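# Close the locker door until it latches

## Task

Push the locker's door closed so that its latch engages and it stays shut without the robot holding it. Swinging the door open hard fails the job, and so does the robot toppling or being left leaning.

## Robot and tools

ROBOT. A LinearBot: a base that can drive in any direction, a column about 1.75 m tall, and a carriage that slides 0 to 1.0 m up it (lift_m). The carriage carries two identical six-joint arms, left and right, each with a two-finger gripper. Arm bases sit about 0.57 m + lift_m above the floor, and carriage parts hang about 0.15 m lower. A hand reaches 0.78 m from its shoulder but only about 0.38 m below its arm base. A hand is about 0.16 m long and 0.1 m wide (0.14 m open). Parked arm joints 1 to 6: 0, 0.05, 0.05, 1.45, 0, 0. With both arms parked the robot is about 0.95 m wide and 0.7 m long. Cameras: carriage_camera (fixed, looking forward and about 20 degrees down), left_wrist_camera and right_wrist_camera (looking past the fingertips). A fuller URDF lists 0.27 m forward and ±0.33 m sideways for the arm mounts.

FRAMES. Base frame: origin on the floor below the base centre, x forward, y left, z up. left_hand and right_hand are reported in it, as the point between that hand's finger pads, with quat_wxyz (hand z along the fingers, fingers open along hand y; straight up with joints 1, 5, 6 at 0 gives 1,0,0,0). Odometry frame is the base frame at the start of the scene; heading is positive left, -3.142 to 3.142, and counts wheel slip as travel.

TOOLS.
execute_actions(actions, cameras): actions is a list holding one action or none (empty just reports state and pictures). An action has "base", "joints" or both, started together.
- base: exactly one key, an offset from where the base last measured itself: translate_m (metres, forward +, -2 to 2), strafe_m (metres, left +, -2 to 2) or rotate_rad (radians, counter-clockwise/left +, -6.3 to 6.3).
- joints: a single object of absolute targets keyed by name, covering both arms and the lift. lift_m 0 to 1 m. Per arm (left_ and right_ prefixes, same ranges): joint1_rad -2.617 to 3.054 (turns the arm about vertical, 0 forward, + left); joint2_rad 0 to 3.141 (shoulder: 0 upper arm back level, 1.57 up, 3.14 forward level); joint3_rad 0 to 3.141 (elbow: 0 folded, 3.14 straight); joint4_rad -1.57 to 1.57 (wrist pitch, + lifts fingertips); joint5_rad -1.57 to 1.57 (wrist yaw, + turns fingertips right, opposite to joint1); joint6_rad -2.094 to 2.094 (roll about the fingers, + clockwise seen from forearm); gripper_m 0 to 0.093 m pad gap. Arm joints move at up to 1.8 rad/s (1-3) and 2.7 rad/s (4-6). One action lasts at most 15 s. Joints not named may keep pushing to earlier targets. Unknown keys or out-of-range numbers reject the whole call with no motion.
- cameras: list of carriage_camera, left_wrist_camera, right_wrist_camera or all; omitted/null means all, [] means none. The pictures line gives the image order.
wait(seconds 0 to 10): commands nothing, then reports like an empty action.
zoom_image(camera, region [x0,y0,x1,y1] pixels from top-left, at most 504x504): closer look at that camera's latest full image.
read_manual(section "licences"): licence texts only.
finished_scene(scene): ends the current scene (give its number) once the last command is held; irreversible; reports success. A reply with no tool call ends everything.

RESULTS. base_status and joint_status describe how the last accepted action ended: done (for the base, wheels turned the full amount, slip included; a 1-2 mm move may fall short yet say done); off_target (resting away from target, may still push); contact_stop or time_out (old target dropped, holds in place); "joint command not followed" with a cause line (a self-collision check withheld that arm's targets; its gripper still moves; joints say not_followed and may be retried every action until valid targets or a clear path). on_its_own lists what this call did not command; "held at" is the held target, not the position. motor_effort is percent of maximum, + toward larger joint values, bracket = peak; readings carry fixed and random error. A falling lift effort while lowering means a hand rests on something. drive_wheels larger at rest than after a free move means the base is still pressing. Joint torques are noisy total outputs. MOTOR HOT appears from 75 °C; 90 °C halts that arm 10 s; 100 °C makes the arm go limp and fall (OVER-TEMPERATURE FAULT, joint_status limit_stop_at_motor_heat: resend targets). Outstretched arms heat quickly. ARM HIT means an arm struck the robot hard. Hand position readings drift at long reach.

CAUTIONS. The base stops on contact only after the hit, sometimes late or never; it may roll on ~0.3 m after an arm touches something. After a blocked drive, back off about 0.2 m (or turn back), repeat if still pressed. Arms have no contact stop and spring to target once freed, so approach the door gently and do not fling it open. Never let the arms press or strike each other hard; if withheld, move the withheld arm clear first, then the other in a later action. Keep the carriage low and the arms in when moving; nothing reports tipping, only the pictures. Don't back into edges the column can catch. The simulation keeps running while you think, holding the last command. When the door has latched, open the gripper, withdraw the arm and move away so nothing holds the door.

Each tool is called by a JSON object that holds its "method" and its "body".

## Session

{"method": "execute_actions", "body": {"actions": []}}

Scene clock: 0.00 s.
Joint torques (N m, as the arm reports them, + toward a larger angle): no reading
base_odometry: x=+0.000 y=+0.000 heading=+0.000 (m, m, rad; odometry frame)
base_status: not commanded
joint_positions: lift_m=+0.300 left_joint1_rad=+0.012 left_joint2_rad=+0.053 left_joint3_rad=+0.052 left_joint4_rad=+1.502 left_joint5_rad=+0.040 left_joint6_rad=-0.033 left_gripper_m=+0.095 right_joint1_rad=-0.020 right_joint2_rad=+0.079 right_joint3_rad=+0.024 right_joint4_rad=+1.426 right_joint5_rad=+0.022 right_joint6_rad=+0.023 right_gripper_m=+0.095
joint_status: not commanded
motor_effort: lift_m=+15 drive_wheels=+2 (%)
left_hand: x=+0.2934 y=+0.3118 z=+1.3252 quat_wxyz=(+0.999, +0.019, +0.036, -0.011) (m; base frame)
right_hand: x=+0.3280 y=-0.3232 z=+1.3147 quat_wxyz=(+0.995, +0.013, +0.099, +0.001) (m; base frame)
pictures: carriage_camera, left_wrist_camera, right_wrist_camera
camera_calibration (this result's frames):
carriage_camera: T_world_to_cam=[[0.0476695, -0.998415, 0.0299341, -0.0440565], [-0.299029, -0.0428582, -0.953281, 1.30029], [0.953053, 0.0364913, -0.300598, 0.224199], [0, 0, 0, 1]] pos_world=[0.177251, 0.00355999, 1.30825]
left_wrist_camera: T_world_to_cam=[[-0.0404991, -0.996903, -0.0674175, 0.404471], [0.777356, 0.010955, -0.628965, 0.611658], [0.627756, -0.0778799, 0.774505, -1.06468], [0, 0, 0, 1]] pos_world=[0.209265, 0.3136, 1.23658]
right_wrist_camera: T_world_to_cam=[[0.0618917, -0.99756, -0.0323012, -0.300102], [0.647204, 0.0647493, -0.759562, 0.80503], [0.7598, 0.0261051, 0.649632, -0.972044], [0, 0, 0, 1]] pos_world=[0.236114, -0.32612, 1.23325]
Images, in order (width x height): carriage_camera 504x504, left_wrist_camera 504x504, right_wrist_camera 504x504.

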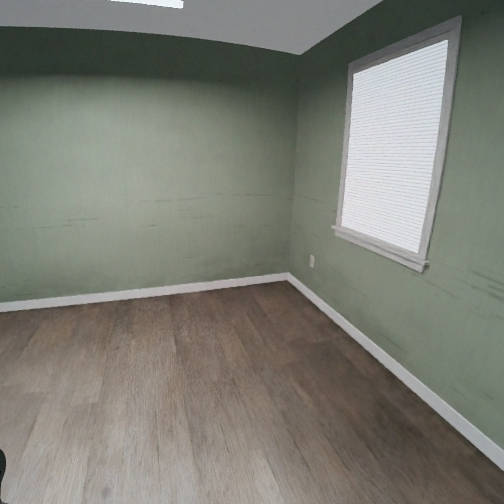

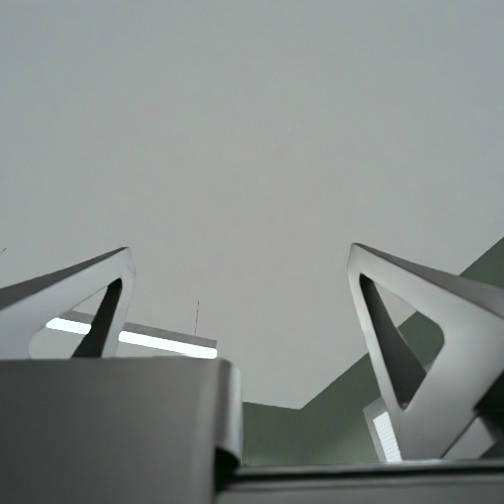

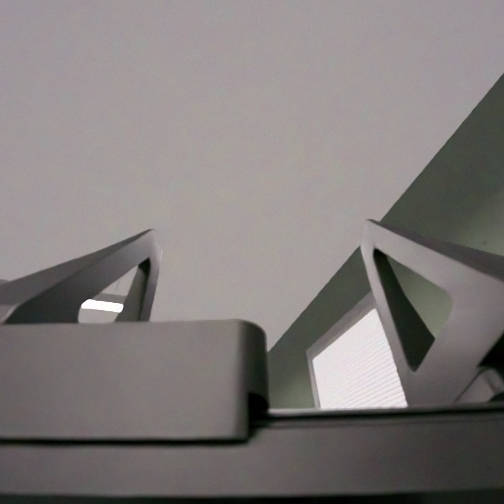

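{"method": "execute_actions", "body": {"actions": [{"base":{"rotate_rad":1.6}}], "cameras": ["carriage_camera"]}}

{"method": "execute_actions", "body": {"actions": [{"base":{"rotate_rad":1.6}}], "cameras": ["carriage_camera"]}}

Scene clock: 4.67 s.
Joint torques (N m, as the arm reports them, + toward a larger angle): left_arm=[-0.25  4.77  6.99 -0.34 -0.04  0.08] | right_arm=[ 0.05  3.66  6.72  0.04 -0.03  0.02]
base_odometry: x=+0.000 y=+0.000 heading=+1.600 (m, m, rad; odometry frame)
base_status: done
joint_positions: lift_m=+0.300 left_joint1_rad=+0.012 left_joint2_rad=+0.053 left_joint3_rad=+0.052 left_joint4_rad=+1.502 left_joint5_rad=+0.040 left_joint6_rad=-0.033 left_gripper_m=+0.095 right_joint1_rad=-0.020 right_joint2_rad=+0.079 right_joint3_rad=+0.024 right_joint4_rad=+1.425 right_joint5_rad=+0.022 right_joint6_rad=+0.023 right_gripper_m=+0.095
joint_status: not commanded
motor_effort: lift_m=+15(15) drive_wheels=+3(12) (%)
left_hand: x=+0.2934 y=+0.3118 z=+1.3252 quat_wxyz=(+0.999, +0.019, +0.036, -0.011) (m; base frame)
right_hand: x=+0.3283 y=-0.3232 z=+1.3146 quat_wxyz=(+0.995, +0.013, +0.100, +0.001) (m; base frame)
pictures: carriage_camera
camera_calibration (this result's frames):
carriage_camera: T_world_to_cam=[[0.0476695, -0.998415, 0.0299341, -0.0440565], [-0.299029, -0.0428582, -0.953281, 1.30029], [0.953053, 0.0364913, -0.300598, 0.224199], [0, 0, 0, 1]] pos_world=[0.177251, 0.00355999, 1.30825]
Images, in order (width x height): carriage_camera 504x504.

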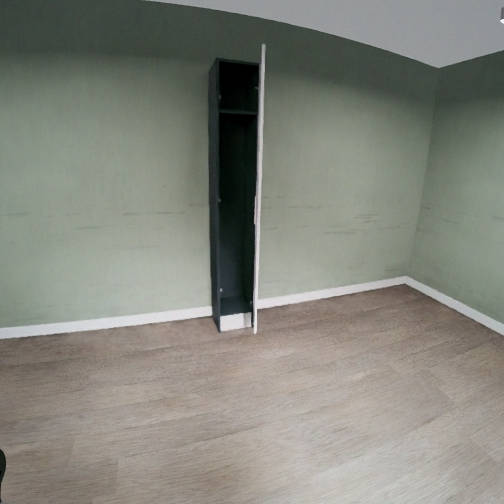

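Scene clock: 7.80 s.
Joint torques (N m, as the arm reports them, + toward a larger angle): left_arm=[-0.31  4.92  7.03 -0.32 -0.04  0.08] | right_arm=[ 0.01  3.46  6.73  0.03 -0.05 -0.02]
base_odometry: x=+0.000 y=+0.000 heading=-3.084 (m, m, rad; odometry frame)
base_status: done
joint_positions: lift_m=+0.300 left_joint1_rad=+0.012 left_joint2_rad=+0.053 left_joint3_rad=+0.052 left_joint4_rad=+1.502 left_joint5_rad=+0.040 left_joint6_rad=-0.033 left_gripper_m=+0.095 right_joint1_rad=-0.020 right_joint2_rad=+0.079 right_joint3_rad=+0.024 right_joint4_rad=+1.425 right_joint5_rad=+0.022 right_joint6_rad=+0.023 right_gripper_m=+0.095
joint_status: not commanded
motor_effort: lift_m=+15(15) drive_wheels=+3(10) (%)
left_hand: x=+0.2934 y=+0.3118 z=+1.3252 quat_wxyz=(+0.999, +0.019, +0.036, -0.011) (m; base frame)
right_hand: x=+0.3284 y=-0.3233 z=+1.3146 quat_wxyz=(+0.995, +0.013, +0.100, +0.001) (m; base frame)
pictures: carriage_camera
camera_calibration (this result's frames):
carriage_camera: T_world_to_cam=[[0.0476695, -0.998415, 0.0299341, -0.0440565], [-0.299029, -0.0428582, -0.953281, 1.30029], [0.953053, 0.0364913, -0.300598, 0.224199], [0, 0, 0, 1]] pos_world=[0.177251, 0.00355999, 1.30825]
Images, in order (width x height): carriage_camera 504x504.

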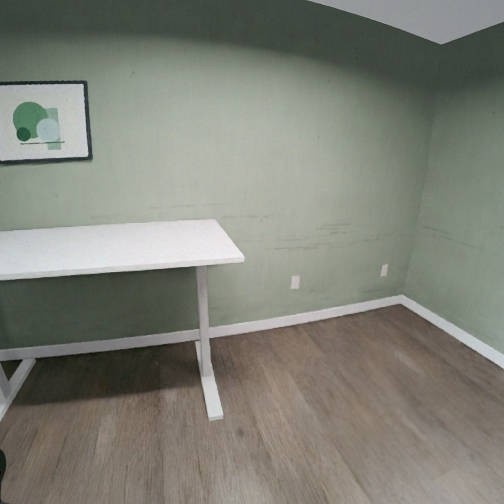

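{"method": "execute_actions", "body": {"actions": [{"base":{"rotate_rad":-1.33},"joints":{"left_joint2_rad":1.4,"left_joint3_rad":1.4,"left_joint4_rad":0,"left_gripper_m":0,"lift_m":0.2}}], "cameras": ["carriage_camera"]}}

Scene clock: 14.00 s.
Joint torques (N m, as the arm reports them, + toward a larger angle): left_arm=[-0.21 -7.24 11.61  2.48 -0.01  0.09] | right_arm=[ 0.09  3.67  6.88 -0.01 -0.03  0.04]
base_odometry: x=+0.000 y=+0.000 heading=+1.870 (m, m, rad; odometry frame)
base_status: done
joint_positions: lift_m=+0.200 left_joint1_rad=+0.012 left_joint2_rad=+1.395 left_joint3_rad=+1.378 left_joint4_rad=+0.017 left_joint5_rad=+0.040 left_joint6_rad=-0.033 left_gripper_m=+0.001 right_joint1_rad=-0.020 right_joint2_rad=+0.079 right_joint3_rad=+0.024 right_joint4_rad=+1.423 right_joint5_rad=+0.022 right_joint6_rad=+0.023 right_gripper_m=+0.095
joint_status: all done
motor_effort: lift_m=+13(14) drive_wheels=+3(12) (%)
left_hand: x=+0.7401 y=+0.3173 z=+1.2231 quat_wxyz=(+0.707, -0.002, +0.707, -0.022) (m; base frame)
right_hand: x=+0.3288 y=-0.3233 z=+1.2152 quat_wxyz=(+0.995, +0.013, +0.101, +0.000) (m; base frame)
pictures: carriage_camera
camera_calibration (this result's frames):
carriage_camera: T_world_to_cam=[[0.0476695, -0.998415, 0.0299341, -0.0410853], [-0.299029, -0.0428582, -0.953281, 1.20567], [0.953053, 0.0364913, -0.300598, 0.194362], [0, 0, 0, 1]] pos_world=[0.177251, 0.00355999, 1.20899]
Images, in order (width x height): carriage_camera 504x504.

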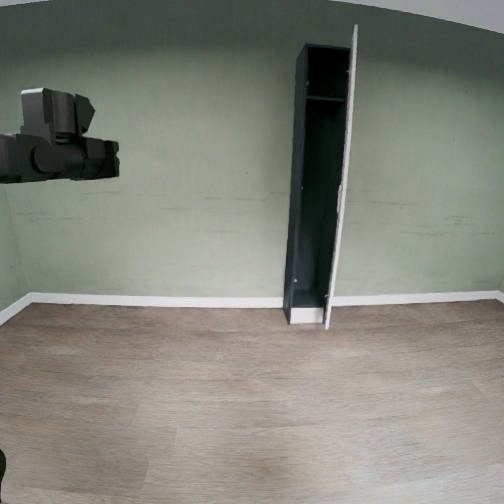

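{"method": "execute_actions", "body": {"actions": [{"base":{"strafe_m":-1.15}}], "cameras": []}}

{"method": "execute_actions", "body": {"actions": [{"base":{"translate_m":0.95}}], "cameras": ["carriage_camera"]}}

Scene clock: 22.07 s.
Joint torques (N m, as the arm reports them, + toward a larger angle): left_arm=[-0.21 -7.27 11.51  2.45  0.    0.09] | right_arm=[ 0.14  3.48  6.84  0.04 -0.05 -0.01]
base_odometry: x=+1.099 y=+0.338 heading=+1.869 (m, m, rad; odometry frame)
base_status: done
joint_positions: lift_m=+0.200 left_joint1_rad=+0.012 left_joint2_rad=+1.395 left_joint3_rad=+1.378 left_joint4_rad=+0.017 left_joint5_rad=+0.040 left_joint6_rad=-0.033 left_gripper_m=+0.001 right_joint1_rad=-0.020 right_joint2_rad=+0.079 right_joint3_rad=+0.024 right_joint4_rad=+1.423 right_joint5_rad=+0.022 right_joint6_rad=+0.023 right_gripper_m=+0.095
joint_status: not commanded
motor_effort: lift_m=+13(13) drive_wheels=-3(10) (%)
left_hand: x=+0.7401 y=+0.3173 z=+1.2231 quat_wxyz=(+0.707, -0.002, +0.707, -0.022) (m; base frame)
right_hand: x=+0.3288 y=-0.3233 z=+1.2152 quat_wxyz=(+0.995, +0.013, +0.101, +0.000) (m; base frame)
pictures: none
No camera images: the call's "cameras" was empty. Leave "cameras" out to get every camera's image.

Scene clock: 26.23 s.
Joint torques (N m, as the arm reports them, + toward a larger angle): left_arm=[-0.3  -7.48 11.55  2.54 -0.02  0.09] | right_arm=[ 0.01  3.32  6.7   0.   -0.03  0.04]
base_odometry: x=+0.821 y=+1.246 heading=+1.869 (m, m, rad; odometry frame)
base_status: done
joint_positions: lift_m=+0.200 left_joint1_rad=+0.012 left_joint2_rad=+1.395 left_joint3_rad=+1.378 left_joint4_rad=+0.016 left_joint5_rad=+0.040 left_joint6_rad=-0.033 left_gripper_m=+0.001 right_joint1_rad=-0.020 right_joint2_rad=+0.079 right_joint3_rad=+0.024 right_joint4_rad=+1.424 right_joint5_rad=+0.022 right_joint6_rad=+0.023 right_gripper_m=+0.095
joint_status: not commanded
motor_effort: lift_m=+13(13) drive_wheels=-2(11) (%)
left_hand: x=+0.7401 y=+0.3173 z=+1.2228 quat_wxyz=(+0.707, -0.002, +0.707, -0.022) (m; base frame)
right_hand: x=+0.3285 y=-0.3233 z=+1.2153 quat_wxyz=(+0.995, +0.013, +0.100, +0.001) (m; base frame)
pictures: carriage_camera
camera_calibration (this result's frames):
carriage_camera: T_world_to_cam=[[0.0476695, -0.998415, 0.0299341, -0.0410853], [-0.299029, -0.0428582, -0.953281, 1.20567], [0.953053, 0.0364913, -0.300598, 0.194362], [0, 0, 0, 1]] pos_world=[0.177251, 0.00355999, 1.20899]
Images, in order (width x height): carriage_camera 504x504.

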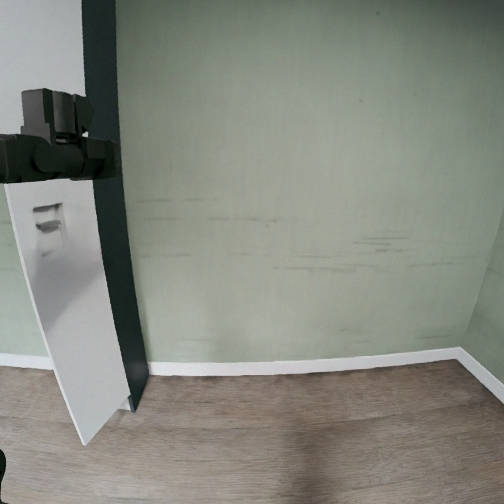

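{"method": "execute_actions", "body": {"actions": [{"base":{"translate_m":0.22}}], "cameras": ["carriage_camera"]}}

{"method": "execute_actions", "body": {"actions": [{"base":{"strafe_m":0.25}}], "cameras": ["carriage_camera"]}}

Scene clock: 31.80 s.
Joint torques (N m, as the arm reports them, + toward a larger angle): left_arm=[-0.25 -7.21 11.71  2.47 -0.02  0.08] | right_arm=[ 0.05  3.3   6.83  0.03 -0.03  0.03]
base_odometry: x=+0.756 y=+1.457 heading=+1.868 (m, m, rad; odometry frame)
base_status: done
joint_positions: lift_m=+0.200 left_joint1_rad=+0.012 left_joint2_rad=+1.395 left_joint3_rad=+1.378 left_joint4_rad=+0.015 left_joint5_rad=+0.040 left_joint6_rad=-0.033 left_gripper_m=+0.001 right_joint1_rad=-0.020 right_joint2_rad=+0.079 right_joint3_rad=+0.024 right_joint4_rad=+1.424 right_joint5_rad=+0.022 right_joint6_rad=+0.023 right_gripper_m=+0.095
joint_status: not commanded
motor_effort: lift_m=+13(13) drive_wheels=+2(14) (%)
left_hand: x=+0.7401 y=+0.3173 z=+1.2226 quat_wxyz=(+0.706, -0.002, +0.708, -0.022) (m; base frame)
right_hand: x=+0.3285 y=-0.3233 z=+1.2153 quat_wxyz=(+0.995, +0.013, +0.100, +0.001) (m; base frame)
pictures: carriage_camera
camera_calibration (this result's frames):
carriage_camera: T_world_to_cam=[[0.0476695, -0.998415, 0.0299341, -0.0410853], [-0.299029, -0.0428582, -0.953281, 1.20567], [0.953053, 0.0364913, -0.300598, 0.194362], [0, 0, 0, 1]] pos_world=[0.177251, 0.00355999, 1.20899]
Images, in order (width x height): carriage_camera 504x504.

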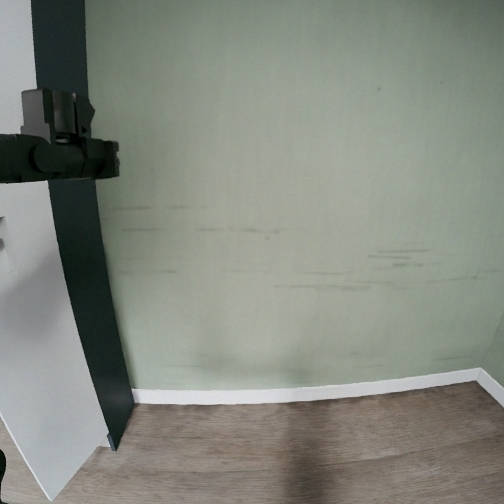

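Scene clock: 34.10 s.
Joint torques (N m, as the arm reports them, + toward a larger angle): left_arm=[-0.23 -7.25 11.54  2.5  -0.01  0.08] | right_arm=[-0.04  3.36  6.72 -0.01 -0.05 -0.01]
base_odometry: x=+0.517 y=+1.383 heading=+1.868 (m, m, rad; odometry frame)
base_status: done
joint_positions: lift_m=+0.200 left_joint1_rad=+0.012 left_joint2_rad=+1.395 left_joint3_rad=+1.378 left_joint4_rad=+0.015 left_joint5_rad=+0.040 left_joint6_rad=-0.033 left_gripper_m=+0.001 right_joint1_rad=-0.020 right_joint2_rad=+0.079 right_joint3_rad=+0.024 right_joint4_rad=+1.424 right_joint5_rad=+0.022 right_joint6_rad=+0.023 right_gripper_m=+0.095
joint_status: not commanded
motor_effort: lift_m=+13(13) drive_wheels=-1(7) (%)
left_hand: x=+0.7401 y=+0.3173 z=+1.2226 quat_wxyz=(+0.706, -0.002, +0.708, -0.022) (m; base frame)
right_hand: x=+0.3285 y=-0.3233 z=+1.2153 quat_wxyz=(+0.995, +0.013, +0.100, +0.001) (m; base frame)
pictures: carriage_camera
camera_calibration (this result's frames):
carriage_camera: T_world_to_cam=[[0.0476695, -0.998415, 0.0299341, -0.0410853], [-0.299029, -0.0428582, -0.953281, 1.20567], [0.953053, 0.0364913, -0.300598, 0.194362], [0, 0, 0, 1]] pos_world=[0.177251, 0.00355999, 1.20899]
Images, in order (width x height): carriage_camera 504x504.

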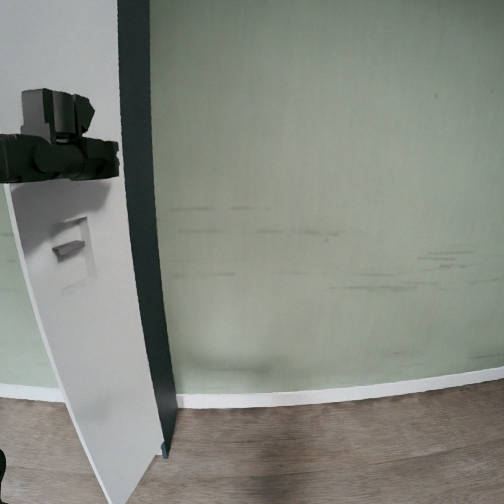

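{"method": "execute_actions", "body": {"actions": [{"base":{"strafe_m":0.28}}], "cameras": ["carriage_camera"]}}

Scene clock: 39.73 s.
Joint torques (N m, as the arm reports them, + toward a larger angle): left_arm=[ 0.45 -7.25 11.53  2.52 -0.06  0.03] | right_arm=[ 0.01  3.54  6.87  0.04 -0.02 -0.03]
base_odometry: x=+0.249 y=+1.302 heading=+1.868 (m, m, rad; odometry frame)
base_status: done
joint_positions: lift_m=+0.200 left_joint1_rad=+0.005 left_joint2_rad=+1.395 left_joint3_rad=+1.378 left_joint4_rad=+0.014 left_joint5_rad=+0.048 left_joint6_rad=-0.028 left_gripper_m=+0.001 right_joint1_rad=-0.020 right_joint2_rad=+0.079 right_joint3_rad=+0.024 right_joint4_rad=+1.424 right_joint5_rad=+0.021 right_joint6_rad=+0.023 right_gripper_m=+0.095
joint_status: not commanded
motor_effort: lift_m=+13(13) drive_wheels=-1(9) (%)
left_hand: x=+0.7401 y=+0.3125 z=+1.2223 quat_wxyz=(+0.706, +0.005, +0.708, -0.025) (m; base frame)
right_hand: x=+0.3285 y=-0.3232 z=+1.2153 quat_wxyz=(+0.995, +0.013, +0.100, +0.001) (m; base frame)
pictures: carriage_camera
camera_calibration (this result's frames):
carriage_camera: T_world_to_cam=[[0.0476695, -0.998415, 0.0299341, -0.0410853], [-0.299029, -0.0428582, -0.953281, 1.20567], [0.953053, 0.0364913, -0.300598, 0.194362], [0, 0, 0, 1]] pos_world=[0.177251, 0.00355999, 1.20899]
Images, in order (width x height): carriage_camera 504x504.

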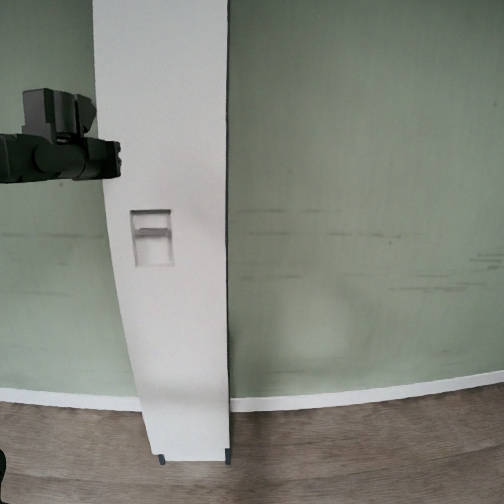

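{"method": "execute_actions", "body": {"actions": [{"base":{"translate_m":0.1}}], "cameras": ["carriage_camera"]}}

{"method": "execute_actions", "body": {"actions": [{"base":{"translate_m":0.05}}], "cameras": ["carriage_camera"]}}

Scene clock: 44.33 s.
Joint torques (N m, as the arm reports them, + toward a larger angle): left_arm=[ 0.25 -5.05 11.03  2.93 -0.02  0.04] | right_arm=[ 0.13  3.21  6.78 -0.01 -0.05  0.02]
base_odometry: x=+0.220 y=+1.397 heading=+1.868 (m, m, rad; odometry frame)
base_status: done
joint_positions: lift_m=+0.200 left_joint1_rad=+0.006 left_joint2_rad=+1.374 left_joint3_rad=+1.384 left_joint4_rad=-0.024 left_joint5_rad=+0.039 left_joint6_rad=-0.028 left_gripper_m=+0.001 right_joint1_rad=-0.020 right_joint2_rad=+0.079 right_joint3_rad=+0.024 right_joint4_rad=+1.423 right_joint5_rad=+0.021 right_joint6_rad=+0.023 right_gripper_m=+0.095
joint_status: not commanded
motor_effort: lift_m=+13(13) drive_wheels=+4(8) (%)
left_hand: x=+0.7331 y=+0.3146 z=+1.2251 quat_wxyz=(+0.702, +0.002, +0.712, -0.022) (m; base frame)
right_hand: x=+0.3288 y=-0.3232 z=+1.2152 quat_wxyz=(+0.995, +0.013, +0.101, +0.001) (m; base frame)
pictures: carriage_camera
camera_calibration (this result's frames):
carriage_camera: T_world_to_cam=[[0.0476695, -0.998415, 0.0299341, -0.0410848], [-0.299029, -0.0428582, -0.953281, 1.20565], [0.953053, 0.0364913, -0.300598, 0.194356], [0, 0, 0, 1]] pos_world=[0.177251, 0.00355999, 1.20898]
Images, in order (width x height): carriage_camera 504x504.

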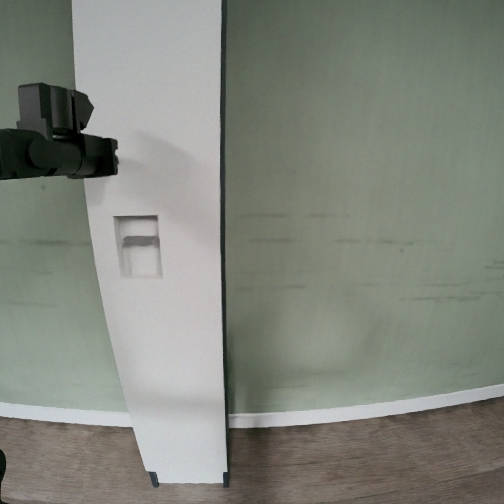

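Scene clock: 45.47 s.
Joint torques (N m, as the arm reports them, + toward a larger angle): left_arm=[ 0.25  7.   10.82  5.05 -0.06  0.04] | right_arm=[ 0.05  3.48  6.8  -0.01 -0.06  0.04]
base_odometry: x=+0.207 y=+1.437 heading=+1.870 (m, m, rad; odometry frame)
base_status: translate_m contact_stop (by the wheels' count: +0.042 of +0.050)
joint_positions: lift_m=+0.200 left_joint1_rad=+0.006 left_joint2_rad=+1.263 left_joint3_rad=+1.384 left_joint4_rad=-0.220 left_joint5_rad=+0.051 left_joint6_rad=-0.028 left_gripper_m=+0.001 right_joint1_rad=-0.020 right_joint2_rad=+0.079 right_joint3_rad=+0.024 right_joint4_rad=+1.425 right_joint5_rad=+0.021 right_joint6_rad=+0.023 right_gripper_m=+0.095
joint_status: not commanded
motor_effort: lift_m=+13(13) drive_wheels=+7(16) (%)
left_hand: x=+0.6950 y=+0.3123 z=+1.2236 quat_wxyz=(+0.671, +0.004, +0.741, -0.026) (m; base frame)
right_hand: x=+0.3283 y=-0.3232 z=+1.2153 quat_wxyz=(+0.995, +0.013, +0.100, +0.001) (m; base frame)
pictures: carriage_camera
camera_calibration (this result's frames):
carriage_camera: T_world_to_cam=[[0.0476695, -0.998415, 0.0299341, -0.0410846], [-0.299029, -0.0428582, -0.953281, 1.20564], [0.953053, 0.0364913, -0.300598, 0.194354], [0, 0, 0, 1]] pos_world=[0.177251, 0.00355999, 1.20897]
Images, in order (width x height): carriage_camera 504x504.

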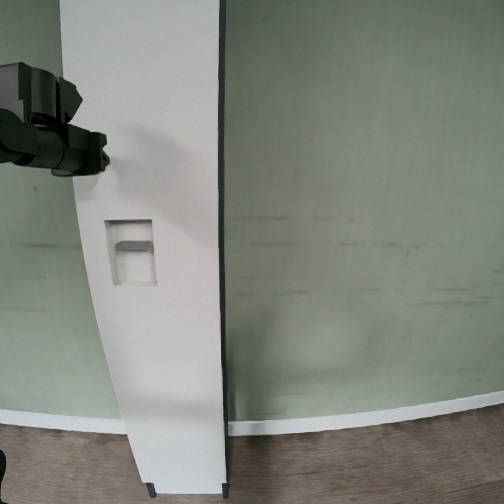

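{"method": "execute_actions", "body": {"actions": [{"base":{"translate_m":-0.45}}], "cameras": ["carriage_camera"]}}

Scene clock: 49.73 s.
Joint torques (N m, as the arm reports them, + toward a larger angle): left_arm=[ 0.28 -7.3  11.12  2.64 -0.07  0.04] | right_arm=[-0.01  3.51  6.7  -0.01 -0.05 -0.01]
base_odometry: x=+0.340 y=+1.007 heading=+1.870 (m, m, rad; odometry frame)
base_status: done
joint_positions: lift_m=+0.200 left_joint1_rad=+0.006 left_joint2_rad=+1.394 left_joint3_rad=+1.384 left_joint4_rad=+0.000 left_joint5_rad=+0.045 left_joint6_rad=-0.028 left_gripper_m=+0.001 right_joint1_rad=-0.020 right_joint2_rad=+0.079 right_joint3_rad=+0.024 right_joint4_rad=+1.426 right_joint5_rad=+0.021 right_joint6_rad=+0.023 right_gripper_m=+0.095
joint_status: not commanded
motor_effort: lift_m=+13(13) drive_wheels=+0(12) (%)
left_hand: x=+0.7394 y=+0.3136 z=+1.2221 quat_wxyz=(+0.703, +0.004, +0.711, -0.024) (m; base frame)
right_hand: x=+0.3281 y=-0.3232 z=+1.2154 quat_wxyz=(+0.995, +0.013, +0.099, +0.001) (m; base frame)
pictures: carriage_camera
camera_calibration (this result's frames):
carriage_camera: T_world_to_cam=[[0.0476695, -0.998415, 0.0299341, -0.0410846], [-0.299029, -0.0428582, -0.953281, 1.20564], [0.953053, 0.0364913, -0.300598, 0.194354], [0, 0, 0, 1]] pos_world=[0.177251, 0.00355999, 1.20897]
Images, in order (width x height): carriage_camera 504x504.

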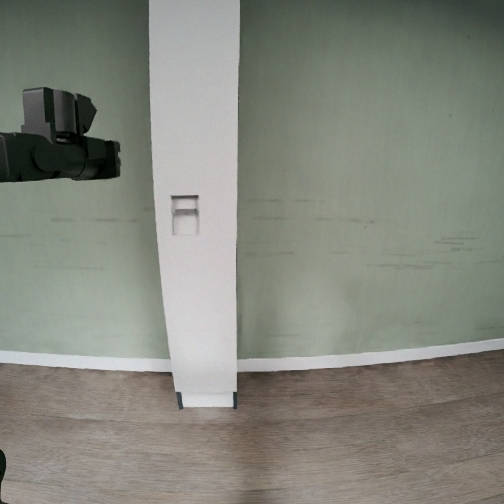

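{"method": "finished_scene", "body": {"scene": 2}}

The scene is finished: the task was done.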